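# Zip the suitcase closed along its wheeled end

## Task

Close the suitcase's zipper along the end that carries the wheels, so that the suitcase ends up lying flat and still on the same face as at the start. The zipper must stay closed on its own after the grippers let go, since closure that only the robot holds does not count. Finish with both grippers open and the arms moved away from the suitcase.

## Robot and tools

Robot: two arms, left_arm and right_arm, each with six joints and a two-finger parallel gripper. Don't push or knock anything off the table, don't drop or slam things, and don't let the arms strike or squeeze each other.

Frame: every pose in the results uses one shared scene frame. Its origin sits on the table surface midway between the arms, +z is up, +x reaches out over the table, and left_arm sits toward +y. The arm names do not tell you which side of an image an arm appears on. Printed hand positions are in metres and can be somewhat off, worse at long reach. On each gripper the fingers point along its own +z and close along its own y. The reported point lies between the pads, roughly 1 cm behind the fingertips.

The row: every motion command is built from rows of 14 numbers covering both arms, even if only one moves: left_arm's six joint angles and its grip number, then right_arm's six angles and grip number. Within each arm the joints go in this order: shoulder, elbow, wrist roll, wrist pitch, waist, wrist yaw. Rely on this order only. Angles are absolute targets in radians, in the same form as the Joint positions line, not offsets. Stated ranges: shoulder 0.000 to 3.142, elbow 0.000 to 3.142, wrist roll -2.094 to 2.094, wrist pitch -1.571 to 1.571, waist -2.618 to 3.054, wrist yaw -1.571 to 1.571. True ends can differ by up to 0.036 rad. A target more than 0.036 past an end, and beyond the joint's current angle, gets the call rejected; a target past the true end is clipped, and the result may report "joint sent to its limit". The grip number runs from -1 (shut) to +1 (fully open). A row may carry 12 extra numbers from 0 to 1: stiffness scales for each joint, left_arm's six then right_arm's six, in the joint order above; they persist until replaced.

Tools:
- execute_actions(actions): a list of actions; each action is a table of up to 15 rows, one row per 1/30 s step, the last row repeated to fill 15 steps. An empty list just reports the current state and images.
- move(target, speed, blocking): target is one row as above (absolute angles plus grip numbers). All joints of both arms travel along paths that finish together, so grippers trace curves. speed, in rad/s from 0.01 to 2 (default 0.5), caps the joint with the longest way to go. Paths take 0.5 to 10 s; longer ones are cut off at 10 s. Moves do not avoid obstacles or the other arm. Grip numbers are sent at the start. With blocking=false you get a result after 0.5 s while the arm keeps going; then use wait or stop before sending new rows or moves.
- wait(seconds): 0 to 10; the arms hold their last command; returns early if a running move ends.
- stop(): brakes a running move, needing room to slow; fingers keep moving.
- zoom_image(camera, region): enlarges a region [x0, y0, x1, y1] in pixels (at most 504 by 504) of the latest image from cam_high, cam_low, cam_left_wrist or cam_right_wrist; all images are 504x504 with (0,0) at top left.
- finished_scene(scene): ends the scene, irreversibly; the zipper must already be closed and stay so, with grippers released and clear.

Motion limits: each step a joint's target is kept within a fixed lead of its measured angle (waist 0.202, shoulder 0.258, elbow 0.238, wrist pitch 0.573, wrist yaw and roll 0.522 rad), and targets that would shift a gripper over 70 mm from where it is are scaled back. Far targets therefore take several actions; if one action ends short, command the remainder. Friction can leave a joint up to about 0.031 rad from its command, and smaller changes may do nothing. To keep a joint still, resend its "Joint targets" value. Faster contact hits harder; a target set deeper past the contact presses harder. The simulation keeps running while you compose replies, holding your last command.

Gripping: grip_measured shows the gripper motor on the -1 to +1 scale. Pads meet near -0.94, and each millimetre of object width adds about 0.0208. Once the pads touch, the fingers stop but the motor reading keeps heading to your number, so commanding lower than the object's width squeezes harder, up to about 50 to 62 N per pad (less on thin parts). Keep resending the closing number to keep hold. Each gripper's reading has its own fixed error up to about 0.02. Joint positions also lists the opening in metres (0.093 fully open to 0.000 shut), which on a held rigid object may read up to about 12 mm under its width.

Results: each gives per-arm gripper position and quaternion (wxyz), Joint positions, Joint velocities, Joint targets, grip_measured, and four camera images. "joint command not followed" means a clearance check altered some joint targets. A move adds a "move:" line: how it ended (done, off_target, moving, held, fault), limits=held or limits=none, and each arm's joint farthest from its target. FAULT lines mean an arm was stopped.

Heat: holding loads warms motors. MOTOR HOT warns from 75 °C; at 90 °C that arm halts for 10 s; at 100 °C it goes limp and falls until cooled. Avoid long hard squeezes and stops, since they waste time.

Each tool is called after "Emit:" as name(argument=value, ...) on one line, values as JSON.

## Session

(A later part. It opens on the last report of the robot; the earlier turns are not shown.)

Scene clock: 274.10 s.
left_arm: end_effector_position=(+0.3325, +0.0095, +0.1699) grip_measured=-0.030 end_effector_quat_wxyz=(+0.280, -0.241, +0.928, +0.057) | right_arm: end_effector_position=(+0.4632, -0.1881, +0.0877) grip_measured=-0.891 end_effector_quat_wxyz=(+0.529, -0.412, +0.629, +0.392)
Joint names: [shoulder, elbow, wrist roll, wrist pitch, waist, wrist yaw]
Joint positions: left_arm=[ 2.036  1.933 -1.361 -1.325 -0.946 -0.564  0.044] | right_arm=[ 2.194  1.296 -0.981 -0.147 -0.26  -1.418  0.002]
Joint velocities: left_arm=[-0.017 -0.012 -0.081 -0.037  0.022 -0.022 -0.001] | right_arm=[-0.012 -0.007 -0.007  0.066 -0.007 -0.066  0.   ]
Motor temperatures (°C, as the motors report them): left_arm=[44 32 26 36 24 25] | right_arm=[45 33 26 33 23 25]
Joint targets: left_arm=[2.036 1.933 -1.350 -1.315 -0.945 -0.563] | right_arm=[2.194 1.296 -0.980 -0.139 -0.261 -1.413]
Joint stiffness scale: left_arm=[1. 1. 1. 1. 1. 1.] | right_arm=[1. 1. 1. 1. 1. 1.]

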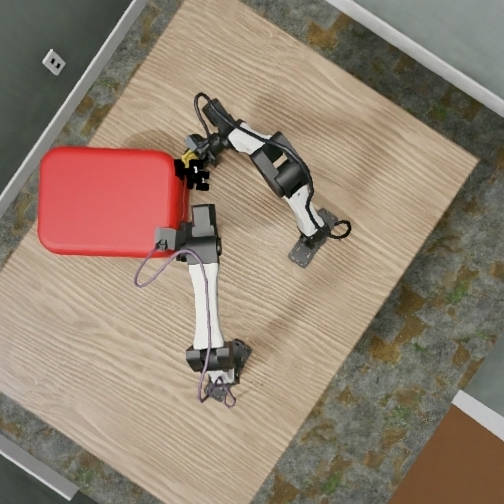

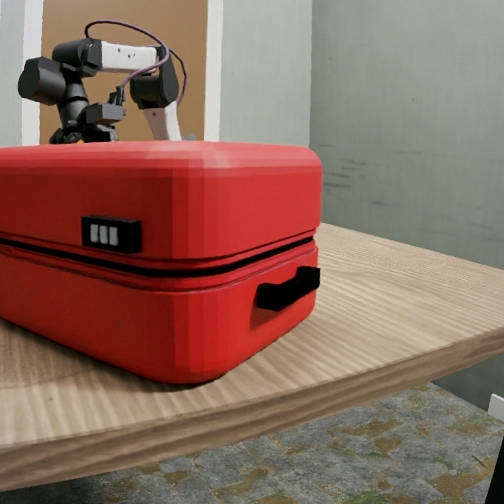

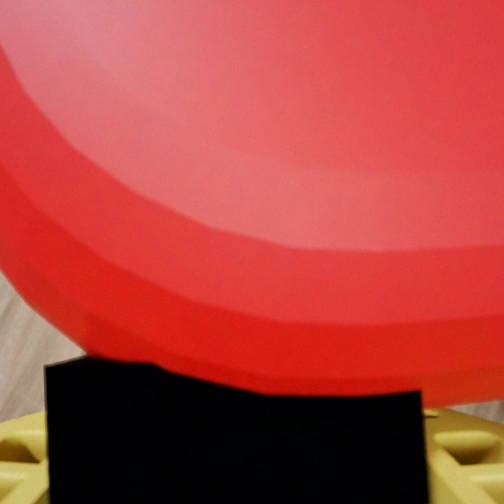

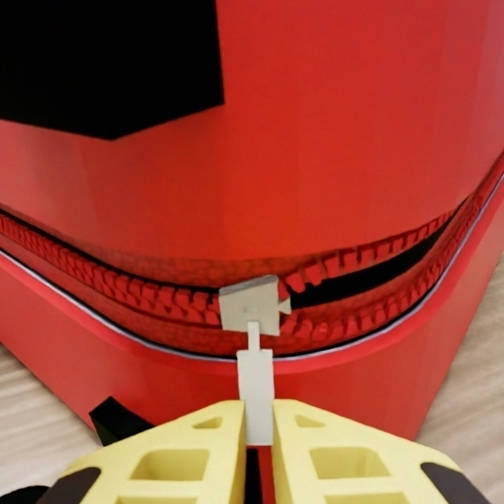

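Emit:
execute_actions(actions=[[[2.08,1.89,-1.27,-1.44,-0.96,-0.50,-0.2,2.225,1.345,-0.96,-0.12,-0.265,-1.36,-0.92]],[[2.10,1.87,-1.22,-1.52,-0.97,-0.465,-0.2,2.24,1.38,-0.95,-0.12,-0.272,-1.34,-0.92]]])

Scene clock: 275.80 s.
left_arm: end_effector_position=(+0.3311, +0.0103, +0.1675) grip_measured=-0.030 end_effector_quat_wxyz=(+0.276, -0.232, +0.931, +0.063) | right_arm: end_effector_position=(+0.4728, -0.1902, +0.0870) grip_measured=-0.910 end_effector_quat_wxyz=(+0.530, -0.413, +0.628, +0.391)
Joint names: [shoulder, elbow, wrist roll, wrist pitch, waist, wrist yaw]
Joint positions: left_arm=[ 2.038  1.929 -1.344 -1.33  -0.946 -0.56   0.044] | right_arm=[ 2.224  1.344 -0.973 -0.152 -0.258 -1.418  0.002]
Joint velocities: left_arm=[-0.027 -0.012  0.007  0.037  0.027 -0.066 -0.   ] | right_arm=[-0.002  0.012 -0.037  0.051 -0.007  0.022  0.001]
Motor temperatures (°C, as the motors report them): left_arm=[44 32 26 36 24 25] | right_arm=[45 33 26 33 23 25]
Joint targets: left_arm=[2.100 1.870 -1.220 -1.520 -0.970 -0.465] | right_arm=[2.240 1.380 -0.950 -0.120 -0.272 -1.340]
Joint stiffness scale: left_arm=[1. 1. 1. 1. 1. 1.] | right_arm=[1. 1. 1. 1. 1. 1.]

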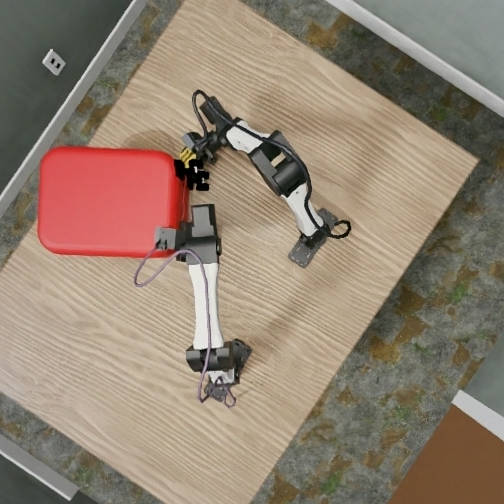

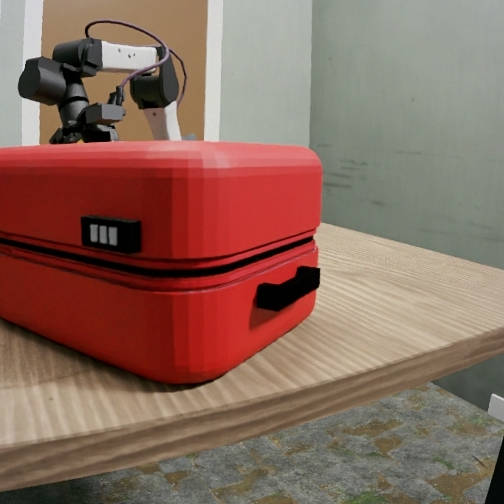

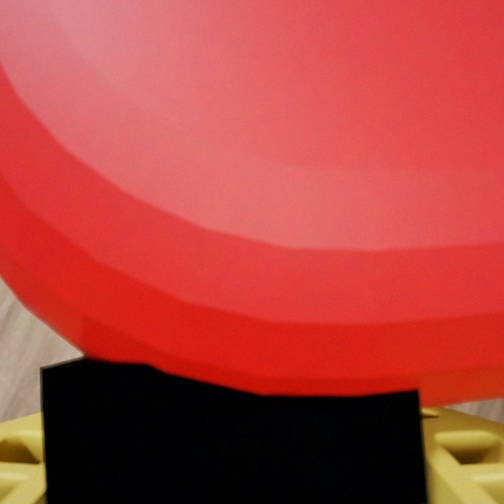

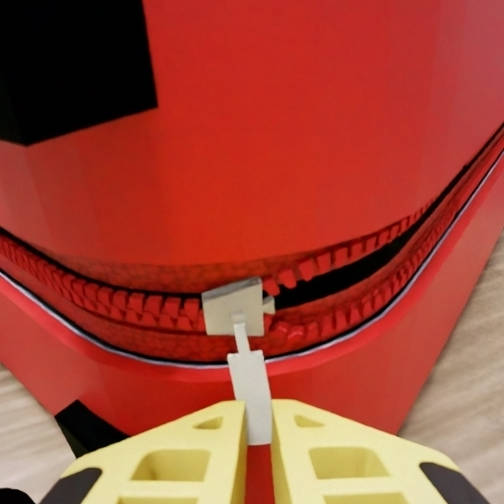

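Emit:
execute_actions(actions=[[[2.10,1.87,-1.22,-1.52,-0.97,-0.465,-0.2,2.255,1.415,-1.03,-0.135,-0.265,-1.35,-0.92]],[[2.10,1.87,-1.22,-1.52,-0.97,-0.465,-0.2,2.272,1.45,-1.10,-0.15,-0.265,-1.35,-0.92]]])

Scene clock: 277.07 s.
left_arm: end_effector_position=(+0.3310, +0.0103, +0.1675) grip_measured=-0.030 end_effector_quat_wxyz=(+0.276, -0.231, +0.931, +0.063) | right_arm: end_effector_position=(+0.4851, -0.1935, +0.0881) grip_measured=-0.910 end_effector_quat_wxyz=(+0.556, -0.456, +0.599, +0.353)
Joint names: [shoulder, elbow, wrist roll, wrist pitch, waist, wrist yaw]
Joint positions: left_arm=[ 2.038  1.929 -1.344 -1.33  -0.946 -0.56   0.044] | right_arm=[ 2.259  1.412 -1.108 -0.181 -0.258 -1.416  0.002]
Joint velocities: left_arm=[ 0.002 -0.012 -0.051 -0.007  0.012  0.037 -0.   ] | right_arm=[-0.002 -0.007 -0.022 -0.051 -0.007  0.022  0.001]
Motor temperatures (°C, as the motors report them): left_arm=[44 32 26 36 24 25] | right_arm=[45 33 26 33 23 25]
Joint targets: left_arm=[2.100 1.870 -1.220 -1.520 -0.970 -0.465] | right_arm=[2.272 1.450 -1.100 -0.150 -0.265 -1.350]
Joint stiffness scale: left_arm=[1. 1. 1. 1. 1. 1.] | right_arm=[1. 1. 1. 1. 1. 1.]

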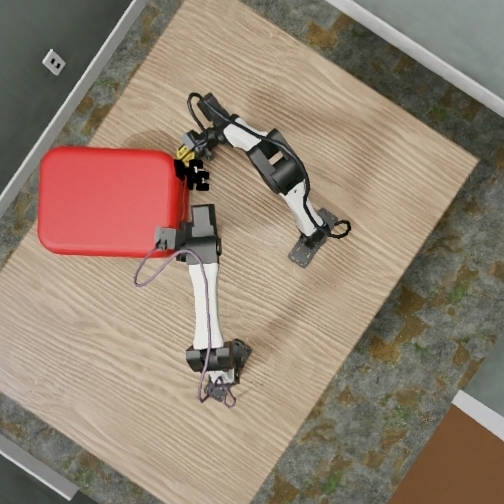

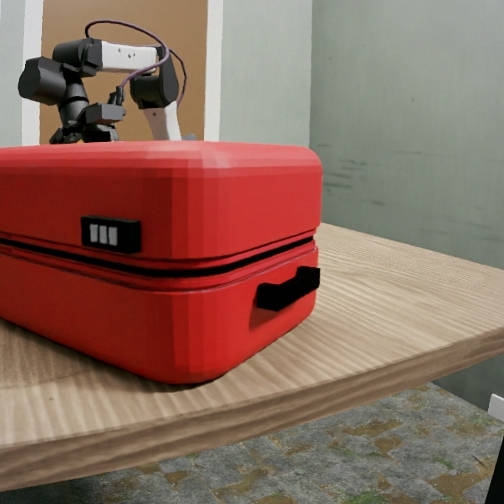

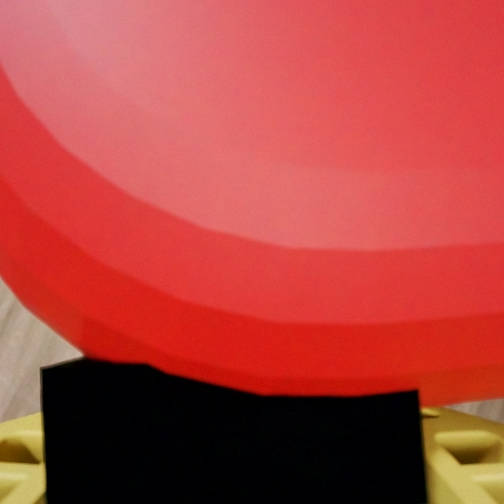

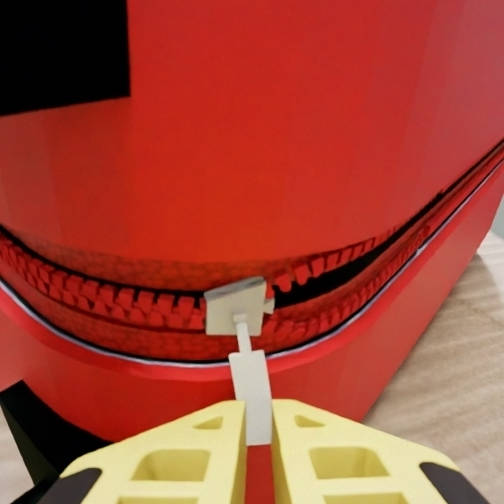

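Emit:
execute_actions(actions=[])

Scene clock: 278.33 s.
left_arm: end_effector_position=(+0.3310, +0.0103, +0.1675) grip_measured=-0.030 end_effector_quat_wxyz=(+0.276, -0.231, +0.931, +0.063) | right_arm: end_effector_position=(+0.4851, -0.1935, +0.0881) grip_measured=-0.910 end_effector_quat_wxyz=(+0.557, -0.457, +0.598, +0.352)
Joint names: [shoulder, elbow, wrist roll, wrist pitch, waist, wrist yaw]
Joint positions: left_arm=[ 2.038  1.929 -1.344 -1.33  -0.946 -0.56   0.044] | right_arm=[ 2.259  1.412 -1.11  -0.181 -0.258 -1.416  0.002]
Joint velocities: left_arm=[ 0.002 -0.002 -0.037 -0.051 -0.002 -0.051 -0.   ] | right_arm=[-0.002 -0.007  0.007  0.022  0.007 -0.037 -0.   ]
Motor temperatures (°C, as the motors report them): left_arm=[44 32 26 36 24 25] | right_arm=[45 33 26 34 23 25]
Joint targets: left_arm=[2.100 1.870 -1.220 -1.520 -0.970 -0.465] | right_arm=[2.272 1.450 -1.100 -0.150 -0.265 -1.350]
Joint stiffness scale: left_arm=[1. 1. 1. 1. 1. 1.] | right_arm=[1. 1. 1. 1. 1. 1.]

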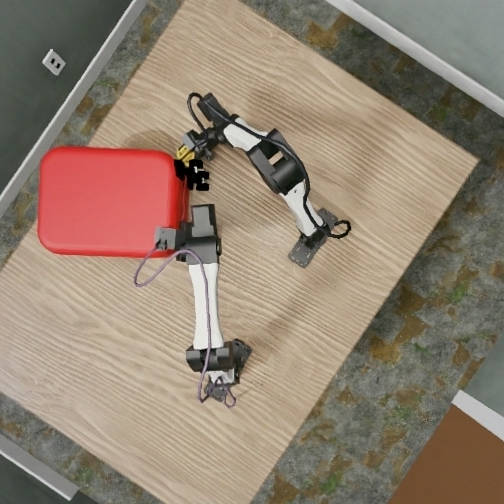

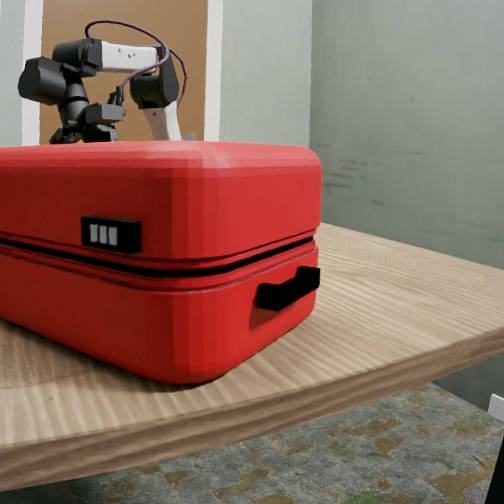

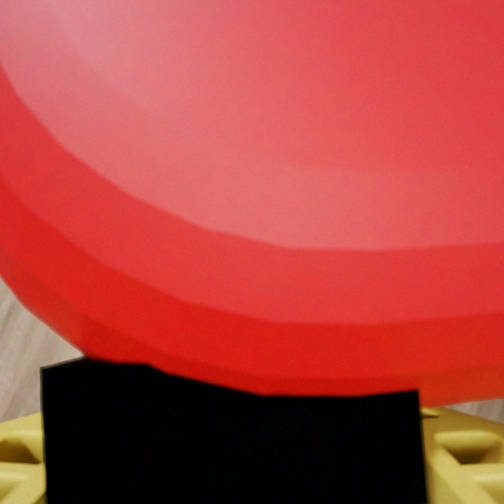

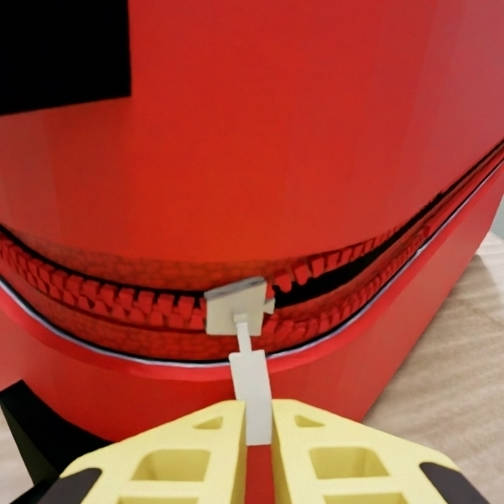

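Emit:
execute_actions(actions=[[[2.10,1.87,-1.22,-1.52,-0.97,-0.465,-0.2,2.29,1.48,-1.10,-0.165,-0.26,-1.35,-0.92]],[[2.10,1.87,-1.22,-1.52,-0.97,-0.465,-0.2,2.305,1.512,-1.10,-0.179,-0.255,-1.35,-0.92]]])

Scene clock: 279.53 s.
left_arm: end_effector_position=(+0.3310, +0.0104, +0.1675) grip_measured=-0.030 end_effector_quat_wxyz=(+0.276, -0.231, +0.931, +0.064) | right_arm: end_effector_position=(+0.4956, -0.1938, +0.0896) grip_measured=-0.914 end_effector_quat_wxyz=(+0.556, -0.460, +0.597, +0.351)
Joint names: [shoulder, elbow, wrist roll, wrist pitch, waist, wrist yaw]
Joint positions: left_arm=[ 2.038  1.929 -1.343 -1.331 -0.946 -0.56   0.044] | right_arm=[ 2.289  1.475 -1.112 -0.212 -0.252 -1.412  0.001]
Joint velocities: left_arm=[ 0.012  0.002  0.007  0.022 -0.007  0.007 -0.001] | right_arm=[-0.007 -0.007 -0.081  0.037 -0.012  0.037  0.001]
Motor temperatures (°C, as the motors report them): left_arm=[43 32 26 36 24 25] | right_arm=[45 34 26 34 23 25]
Joint targets: left_arm=[2.100 1.870 -1.220 -1.520 -0.970 -0.465] | right_arm=[2.305 1.512 -1.100 -0.179 -0.255 -1.350]
Joint stiffness scale: left_arm=[1. 1. 1. 1. 1. 1.] | right_arm=[1. 1. 1. 1. 1. 1.]

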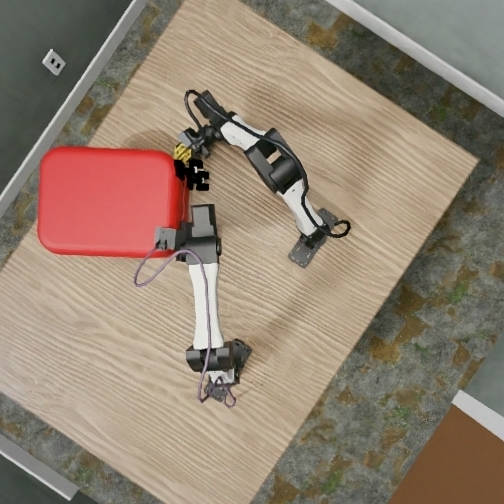

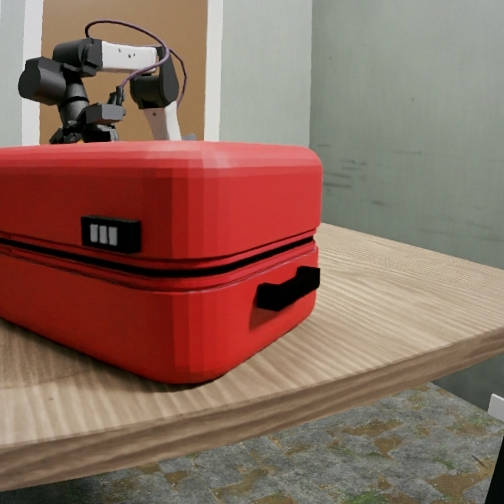

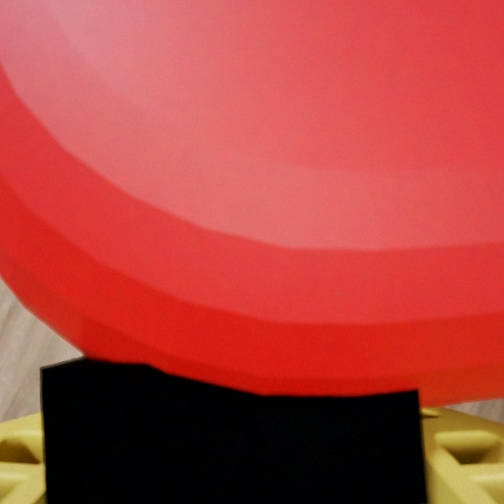

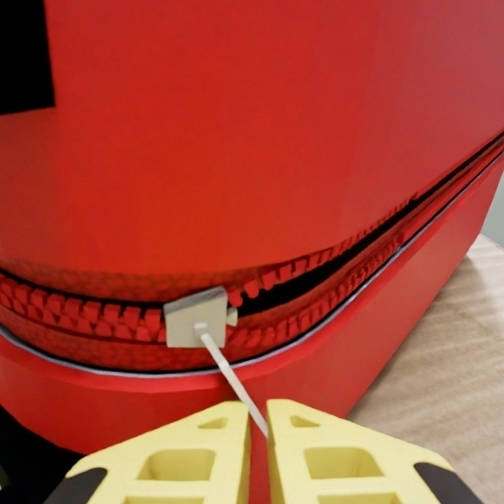

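Emit:
execute_actions(actions=[[[2.10,1.87,-1.22,-1.52,-0.97,-0.465,-0.2,2.318,1.54,-1.10,-0.195,-0.245,-1.36,-0.95]],[[2.10,1.87,-1.22,-1.52,-0.97,-0.465,-0.2,2.332,1.568,-1.10,-0.207,-0.237,-1.36,-0.95]]])

Scene clock: 281.33 s.
left_arm: end_effector_position=(+0.3310, +0.0104, +0.1675) grip_measured=-0.030 end_effector_quat_wxyz=(+0.276, -0.231, +0.931, +0.064) | right_arm: end_effector_position=(+0.5033, -0.1928, +0.0892) grip_measured=-0.942 end_effector_quat_wxyz=(+0.553, -0.459, +0.596, +0.357)
Joint names: [shoulder, elbow, wrist roll, wrist pitch, waist, wrist yaw]
Joint positions: left_arm=[ 2.038  1.929 -1.343 -1.331 -0.946 -0.56   0.044] | right_arm=[ 2.319  1.53  -1.112 -0.244 -0.246 -1.415  0.   ]
Joint velocities: left_arm=[-0.002 -0.017 -0.037  0.037 -0.017  0.022 -0.   ] | right_arm=[-0.012 -0.012 -0.022 -0.066 -0.002  0.007  0.   ]
Motor temperatures (°C, as the motors report them): left_arm=[43 31 26 36 24 25] | right_arm=[45 34 26 34 23 25]
Joint targets: left_arm=[2.100 1.870 -1.220 -1.520 -0.970 -0.465] | right_arm=[2.332 1.568 -1.100 -0.207 -0.237 -1.360]
Joint stiffness scale: left_arm=[1. 1. 1. 1. 1. 1.] | right_arm=[1. 1. 1. 1. 1. 1.]

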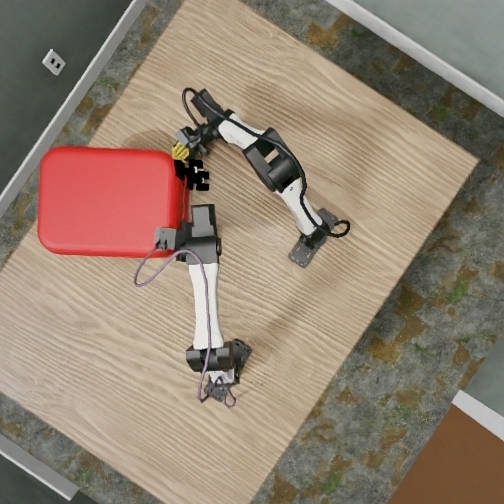

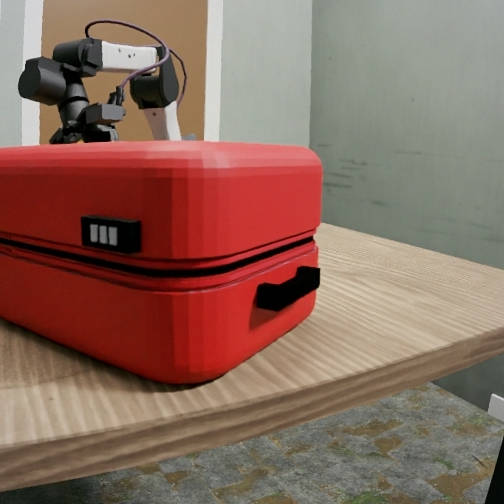

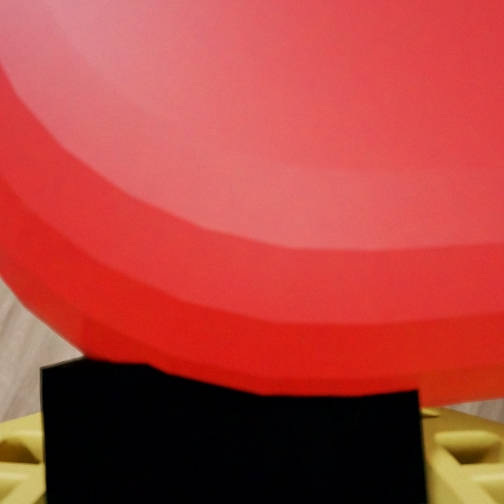

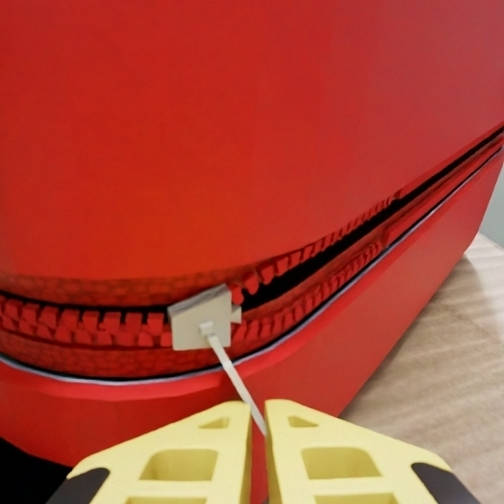

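Emit:
execute_actions(actions=[[[2.10,1.87,-1.22,-1.52,-0.97,-0.465,-0.2,2.345,1.597,-1.10,-0.225,-0.23,-1.36,-0.95]],[[2.10,1.87,-1.22,-1.52,-0.97,-0.465,-0.2,2.362,1.628,-1.10,-0.24,-0.222,-1.36,-0.95]]])

Scene clock: 282.43 s.
left_arm: end_effector_position=(+0.3310, +0.0104, +0.1675) grip_measured=-0.030 end_effector_quat_wxyz=(+0.276, -0.231, +0.931, +0.064) | right_arm: end_effector_position=(+0.5124, -0.1900, +0.0890) grip_measured=-0.942 end_effector_quat_wxyz=(+0.550, -0.462, +0.595, +0.359)
Joint names: [shoulder, elbow, wrist roll, wrist pitch, waist, wrist yaw]
Joint positions: left_arm=[ 2.038  1.929 -1.343 -1.331 -0.946 -0.56   0.044] | right_arm=[ 2.351  1.59  -1.112 -0.274 -0.235 -1.412  0.   ]
Joint velocities: left_arm=[-0.012  0.007  0.022  0.022  0.002  0.022 -0.   ] | right_arm=[-0.012 -0.002  0.007  0.037  0.007 -0.007  0.   ]
Motor temperatures (°C, as the motors report them): left_arm=[43 31 27 36 24 25] | right_arm=[46 34 26 34 23 25]
Joint targets: left_arm=[2.100 1.870 -1.220 -1.520 -0.970 -0.465] | right_arm=[2.362 1.628 -1.100 -0.240 -0.222 -1.360]
Joint stiffness scale: left_arm=[1. 1. 1. 1. 1. 1.] | right_arm=[1. 1. 1. 1. 1. 1.]

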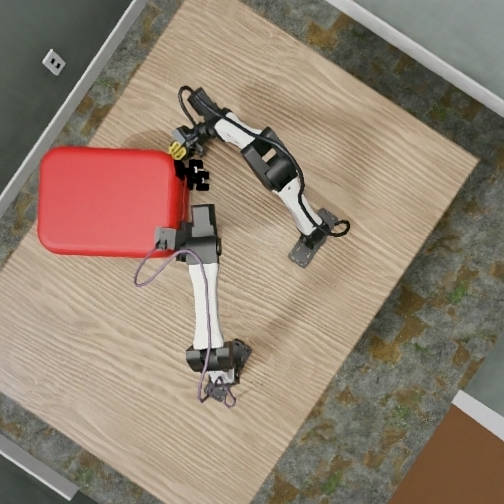

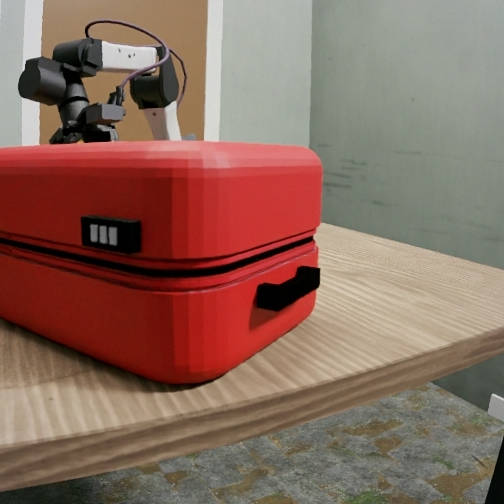

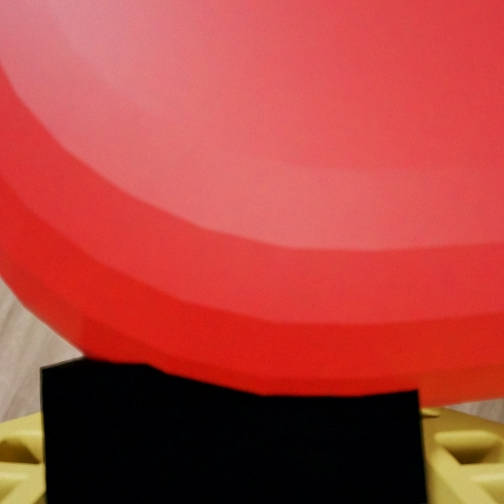

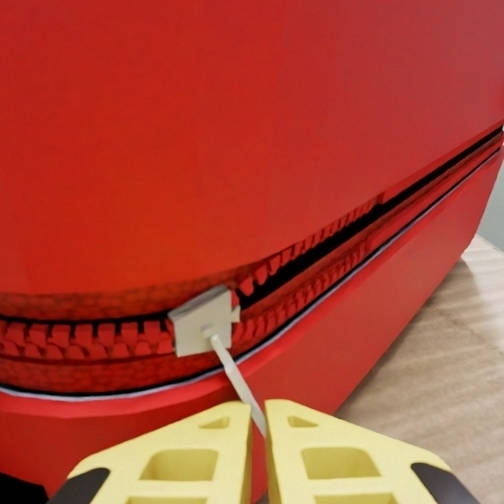

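Emit:
zoom_image(camera="cam_right_wrist", region=[200, 170, 420, 370])

Emit:
execute_actions(actions=[[[2.10,1.87,-1.22,-1.52,-0.97,-0.465,-0.2,2.378,1.657,-1.10,-0.255,-0.212,-1.36,-0.95]],[[2.10,1.87,-1.22,-1.52,-0.97,-0.465,-0.2,2.394,1.688,-1.10,-0.27,-0.203,-1.36,-0.95]]])

Region (200, 170, 420, 370) of cam_right_wrist's 504x504 image, scaled by 2.291, with more detail than that image has; it fills the top 458 rows of this view, and the rest is white.

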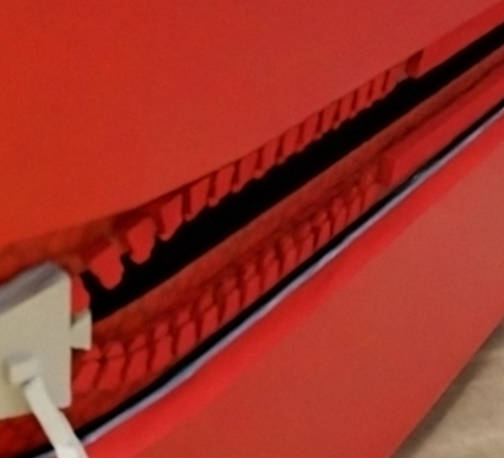

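Scene clock: 283.73 s.
left_arm: end_effector_position=(+0.3308, +0.0105, +0.1675) grip_measured=-0.030 end_effector_quat_wxyz=(+0.275, -0.231, +0.931, +0.064) | right_arm: end_effector_position=(+0.5214, -0.1850, +0.0889) grip_measured=-0.942 end_effector_quat_wxyz=(+0.548, -0.467, +0.593, +0.361)
Joint names: [shoulder, elbow, wrist roll, wrist pitch, waist, wrist yaw]
Joint positions: left_arm=[ 2.038  1.929 -1.343 -1.331 -0.946 -0.56   0.044] | right_arm=[ 2.383  1.652 -1.113 -0.302 -0.22  -1.408  0.   ]
Joint velocities: left_arm=[-0.022  0.007 -0.022 -0.081 -0.032 -0.007  0.   ] | right_arm=[ 0.027  0.022  0.007  0.051 -0.002  0.051  0.   ]
Motor temperatures (°C, as the motors report them): left_arm=[43 31 27 36 24 25] | right_arm=[46 34 26 34 23 25]
Joint targets: left_arm=[2.100 1.870 -1.220 -1.520 -0.970 -0.465] | right_arm=[2.394 1.688 -1.100 -0.270 -0.203 -1.360]
Joint stiffness scale: left_arm=[1. 1. 1. 1. 1. 1.] | right_arm=[1. 1. 1. 1. 1. 1.]

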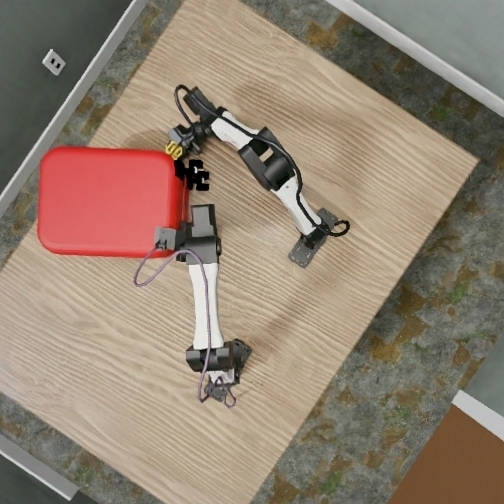

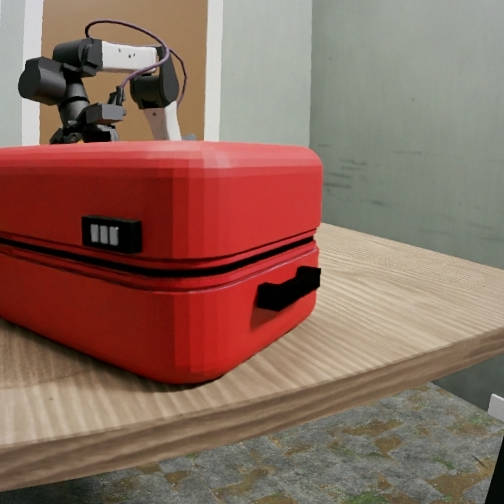

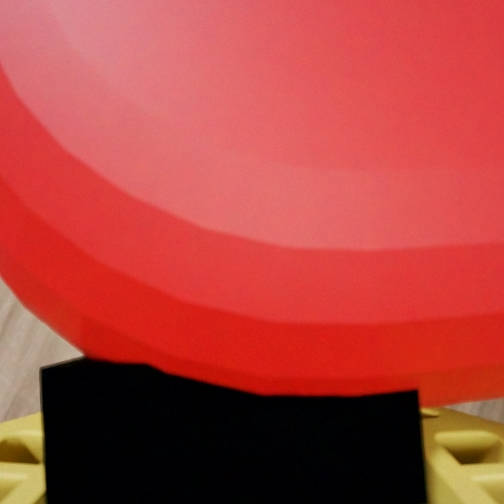

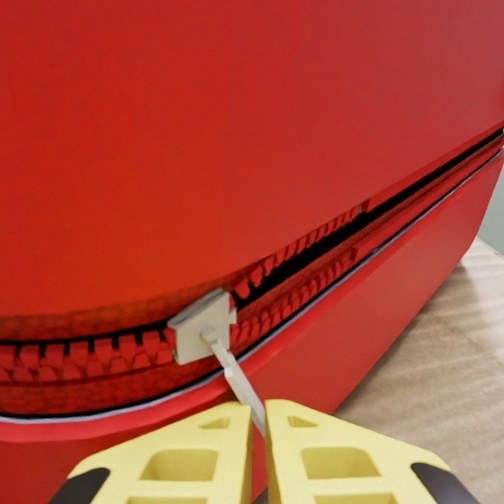

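Emit:
execute_actions(actions=[[[2.10,1.87,-1.22,-1.52,-0.97,-0.465,-0.2,2.41,1.72,-1.10,-0.285,-0.195,-1.36,-0.95]],[[2.10,1.87,-1.22,-1.52,-0.97,-0.465,-0.2,2.427,1.752,-1.10,-0.30,-0.187,-1.36,-0.95]],[[2.10,1.87,-1.22,-1.52,-0.97,-0.465,-0.2,2.444,1.785,-1.10,-0.315,-0.179,-1.36,-0.95]]])

Scene clock: 285.63 s.
left_arm: end_effector_position=(+0.3308, +0.0108, +0.1674) grip_measured=-0.030 end_effector_quat_wxyz=(+0.275, -0.231, +0.931, +0.064) | right_arm: end_effector_position=(+0.5353, -0.1766, +0.0887) grip_measured=-0.943 end_effector_quat_wxyz=(+0.543, -0.476, +0.588, +0.364)
Joint names: [shoulder, elbow, wrist roll, wrist pitch, waist, wrist yaw]
Joint positions: left_arm=[ 2.038  1.929 -1.343 -1.332 -0.946 -0.56   0.044] | right_arm=[ 2.435  1.751 -1.113 -0.344 -0.197 -1.401  0.   ]
Joint velocities: left_arm=[ 0.007 -0.002  0.007 -0.007  0.007  0.007  0.001] | right_arm=[-0.007  0.012  0.007 -0.037 -0.012 -0.051  0.   ]
Motor temperatures (°C, as the motors report them): left_arm=[42 31 27 36 24 25] | right_arm=[47 35 26 34 23 25]
Joint targets: left_arm=[2.100 1.870 -1.220 -1.520 -0.970 -0.465] | right_arm=[2.444 1.785 -1.100 -0.315 -0.179 -1.360]
Joint stiffness scale: left_arm=[1. 1. 1. 1. 1. 1.] | right_arm=[1. 1. 1. 1. 1. 1.]

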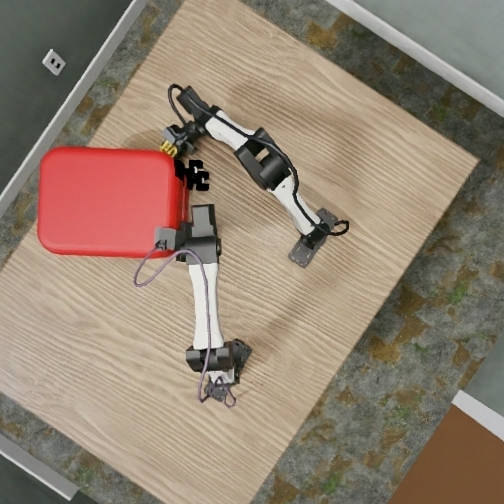

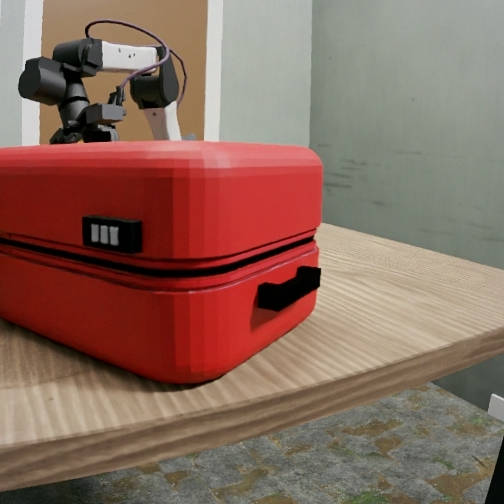

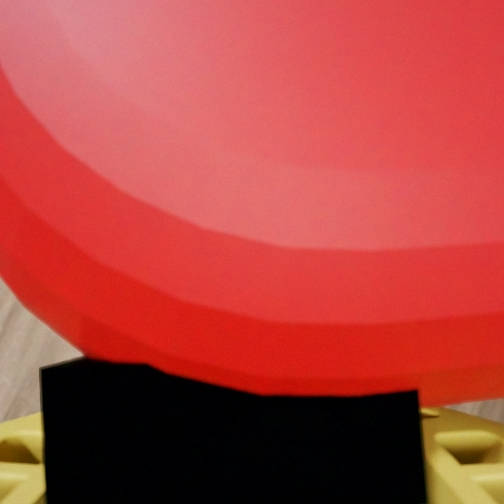

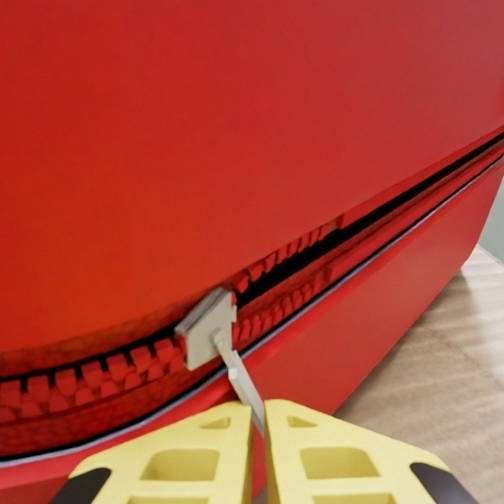

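Emit:
execute_actions(actions=[[[2.10,1.87,-1.22,-1.52,-0.97,-0.465,-0.2,2.462,1.82,-1.10,-0.33,-0.171,-1.36,-0.95]],[[2.10,1.87,-1.22,-1.52,-0.97,-0.465,-0.2,2.48,1.855,-1.10,-0.347,-0.163,-1.36,-0.95]],[[2.10,1.87,-1.22,-1.52,-0.97,-0.465,-0.2,2.498,1.89,-1.10,-0.364,-0.155,-1.36,-0.95]]])

Scene clock: 287.30 s.
left_arm: end_effector_position=(+0.3310, +0.0119, +0.1673) grip_measured=-0.030 end_effector_quat_wxyz=(+0.275, -0.232, +0.931, +0.066) | right_arm: end_effector_position=(+0.5474, -0.1681, +0.0890) grip_measured=-0.943 end_effector_quat_wxyz=(+0.540, -0.481, +0.583, +0.371)
Joint names: [shoulder, elbow, wrist roll, wrist pitch, waist, wrist yaw]
Joint positions: left_arm=[ 2.038  1.929 -1.345 -1.335 -0.944 -0.56   0.044] | right_arm=[ 2.49   1.855 -1.114 -0.396 -0.176 -1.404  0.   ]
Joint velocities: left_arm=[ 0.007  0.012  0.022  0.022 -0.002 -0.022 -0.   ] | right_arm=[-0.002 -0.007  0.022  0.037 -0.012 -0.007  0.   ]
Motor temperatures (°C, as the motors report them): left_arm=[42 31 27 36 24 25] | right_arm=[47 35 26 34 23 25]
Joint targets: left_arm=[2.100 1.870 -1.220 -1.520 -0.970 -0.465] | right_arm=[2.498 1.890 -1.100 -0.364 -0.155 -1.360]
Joint stiffness scale: left_arm=[1. 1. 1. 1. 1. 1.] | right_arm=[1. 1. 1. 1. 1. 1.]

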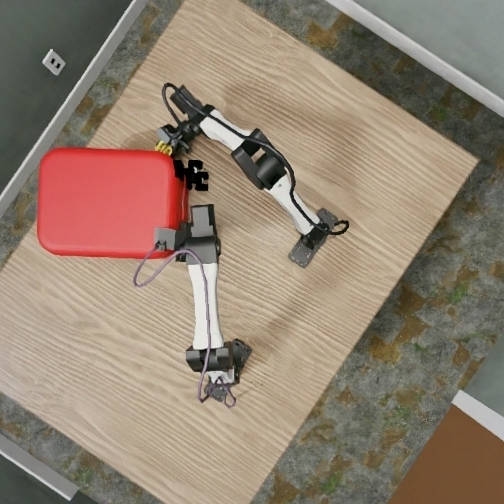

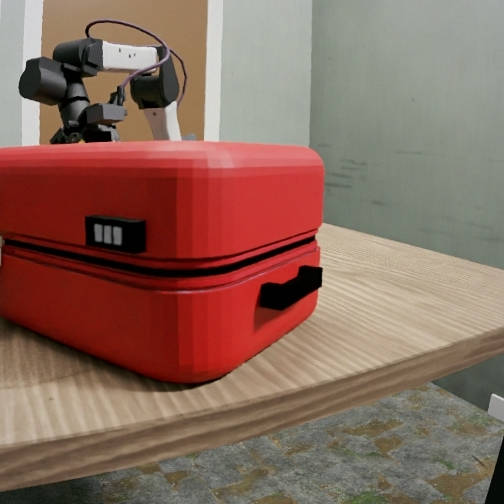

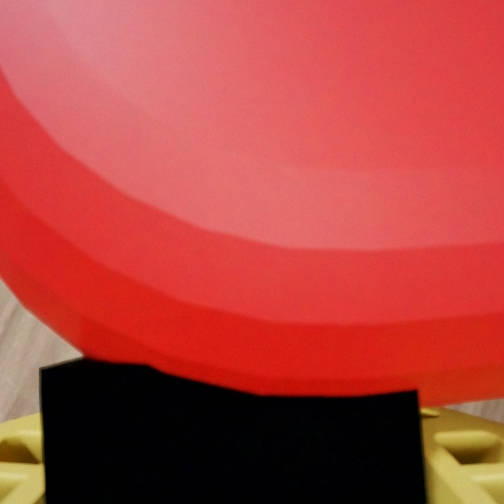

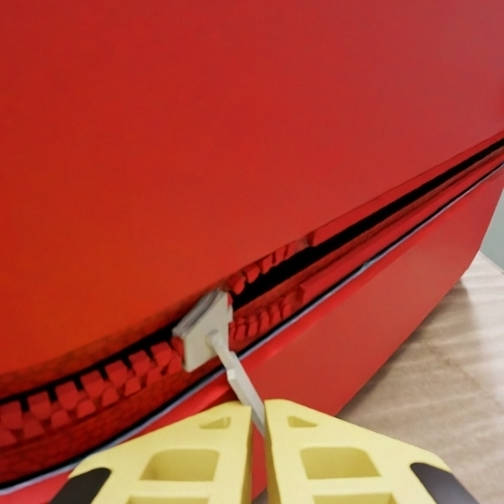

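Emit:
execute_actions(actions=[[[2.10,1.87,-1.22,-1.52,-0.97,-0.465,-0.2,2.517,1.927,-1.10,-0.378,-0.152,-1.35,-0.95]],[[2.10,1.87,-1.22,-1.52,-0.97,-0.465,-0.2,2.536,1.965,-1.10,-0.396,-0.146,-1.35,-0.95]],[[2.10,1.87,-1.22,-1.52,-0.97,-0.465,-0.2,2.556,2.004,-1.10,-0.414,-0.140,-1.35,-0.95]]])

Scene clock: 288.93 s.
left_arm: end_effector_position=(+0.3310, +0.0119, +0.1673) grip_measured=-0.030 end_effector_quat_wxyz=(+0.275, -0.232, +0.931, +0.066) | right_arm: end_effector_position=(+0.5605, -0.1604, +0.0894) grip_measured=-0.943 end_effector_quat_wxyz=(+0.535, -0.488, +0.580, +0.373)
Joint names: [shoulder, elbow, wrist roll, wrist pitch, waist, wrist yaw]
Joint positions: left_arm=[ 2.038  1.929 -1.345 -1.335 -0.944 -0.56   0.044] | right_arm=[ 2.546  1.968 -1.114 -0.452 -0.157 -1.396  0.   ]
Joint velocities: left_arm=[ 0.012 -0.002 -0.095 -0.007 -0.002 -0.022  0.   ] | right_arm=[-0.032  0.002  0.007  0.037  0.007 -0.022  0.   ]
Motor temperatures (°C, as the motors report them): left_arm=[42 31 27 36 24 25] | right_arm=[48 35 26 34 23 25]
Joint targets: left_arm=[2.100 1.870 -1.220 -1.520 -0.970 -0.465] | right_arm=[2.556 2.004 -1.100 -0.414 -0.140 -1.350]
Joint stiffness scale: left_arm=[1. 1. 1. 1. 1. 1.] | right_arm=[1. 1. 1. 1. 1. 1.]

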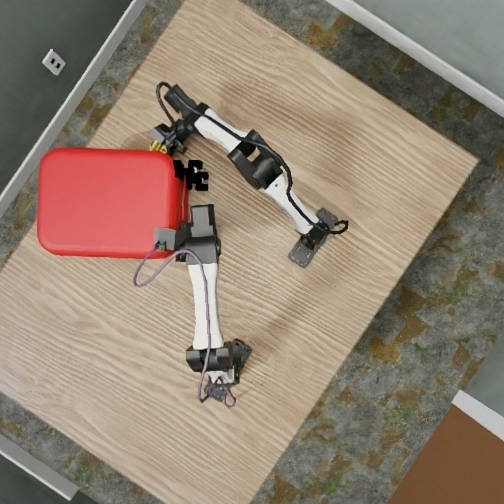

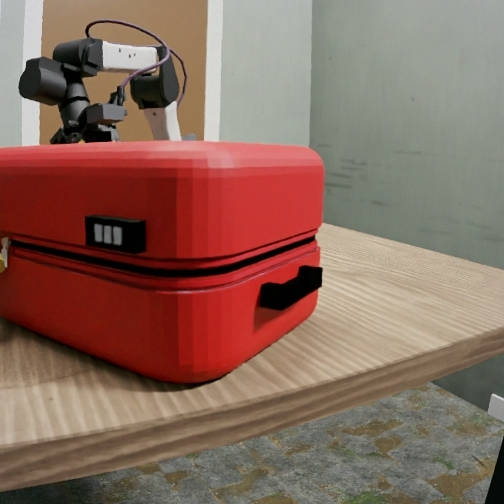

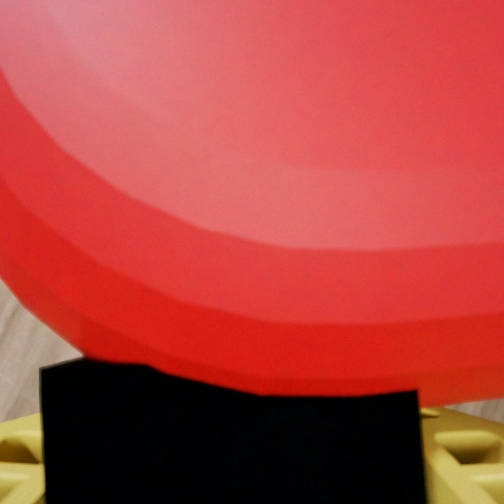

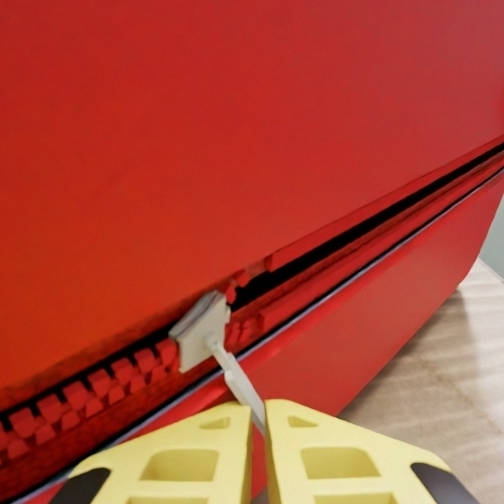

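Emit:
execute_actions(actions=[[[2.10,1.87,-1.22,-1.52,-0.97,-0.465,-0.2,2.577,2.046,-1.10,-0.434,-0.134,-1.35,-0.95]],[[2.10,1.87,-1.22,-1.52,-0.97,-0.465,-0.2,2.599,2.09,-1.10,-0.455,-0.127,-1.35,-0.95]],[[2.10,1.87,-1.22,-1.52,-0.97,-0.465,-0.2,2.62,2.132,-1.10,-0.476,-0.121,-1.35,-0.95]]])

Scene clock: 290.63 s.
left_arm: end_effector_position=(+0.3331, +0.0149, +0.1675) grip_measured=-0.030 end_effector_quat_wxyz=(+0.275, -0.240, +0.929, +0.066) | right_arm: end_effector_position=(+0.5700, -0.1514, +0.0905) grip_measured=-0.943 end_effector_quat_wxyz=(+0.531, -0.490, +0.573, +0.387)
Joint names: [shoulder, elbow, wrist roll, wrist pitch, waist, wrist yaw]
Joint positions: left_arm=[ 2.038  1.929 -1.353 -1.336 -0.936 -0.562  0.044] | right_arm=[ 2.612  2.094 -1.117 -0.528 -0.138 -1.412  0.   ]
Joint velocities: left_arm=[-0.017 -0.007  0.022  0.007 -0.017  0.081 -0.   ] | right_arm=[ 0.002  0.002 -0.037  0.037  0.007  0.007  0.   ]
Motor temperatures (°C, as the motors report them): left_arm=[42 31 27 36 24 25] | right_arm=[48 36 26 34 23 25]
Joint targets: left_arm=[2.100 1.870 -1.220 -1.520 -0.970 -0.465] | right_arm=[2.620 2.132 -1.100 -0.476 -0.121 -1.350]
Joint stiffness scale: left_arm=[1. 1. 1. 1. 1. 1.] | right_arm=[1. 1. 1. 1. 1. 1.]

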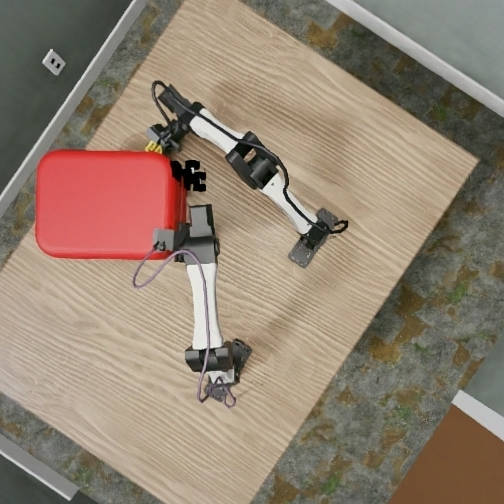

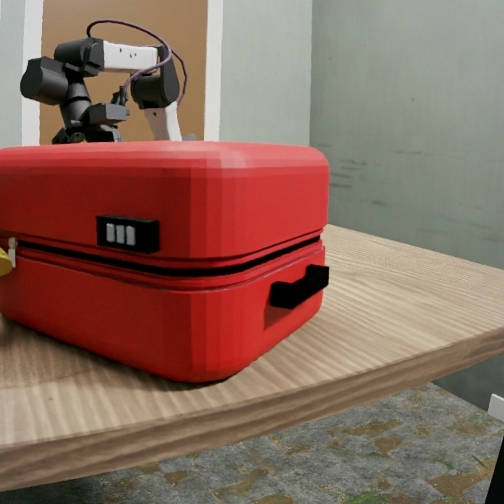

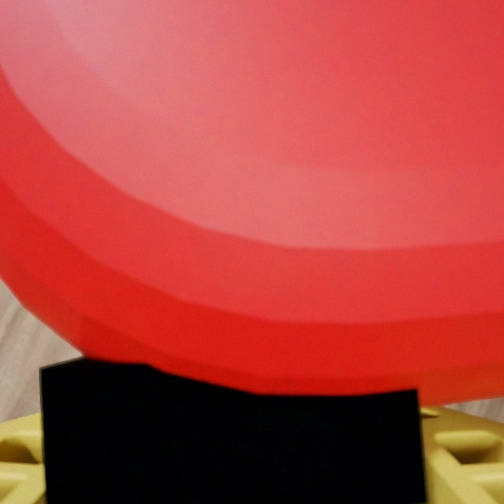

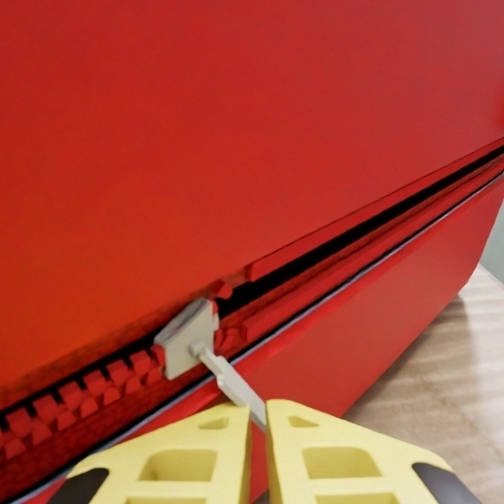

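Emit:
zoom_image(camera="cam_right_wrist", region=[130, 240, 310, 420])

Region (130, 240, 310, 420) of cam_right_wrist's 504x504 image, scaled by 2.800, with more detail than that image has.

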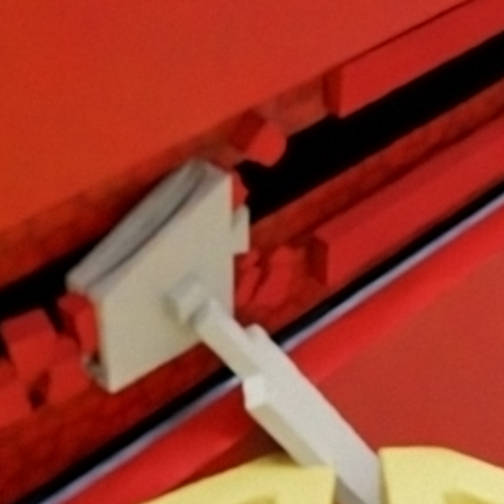

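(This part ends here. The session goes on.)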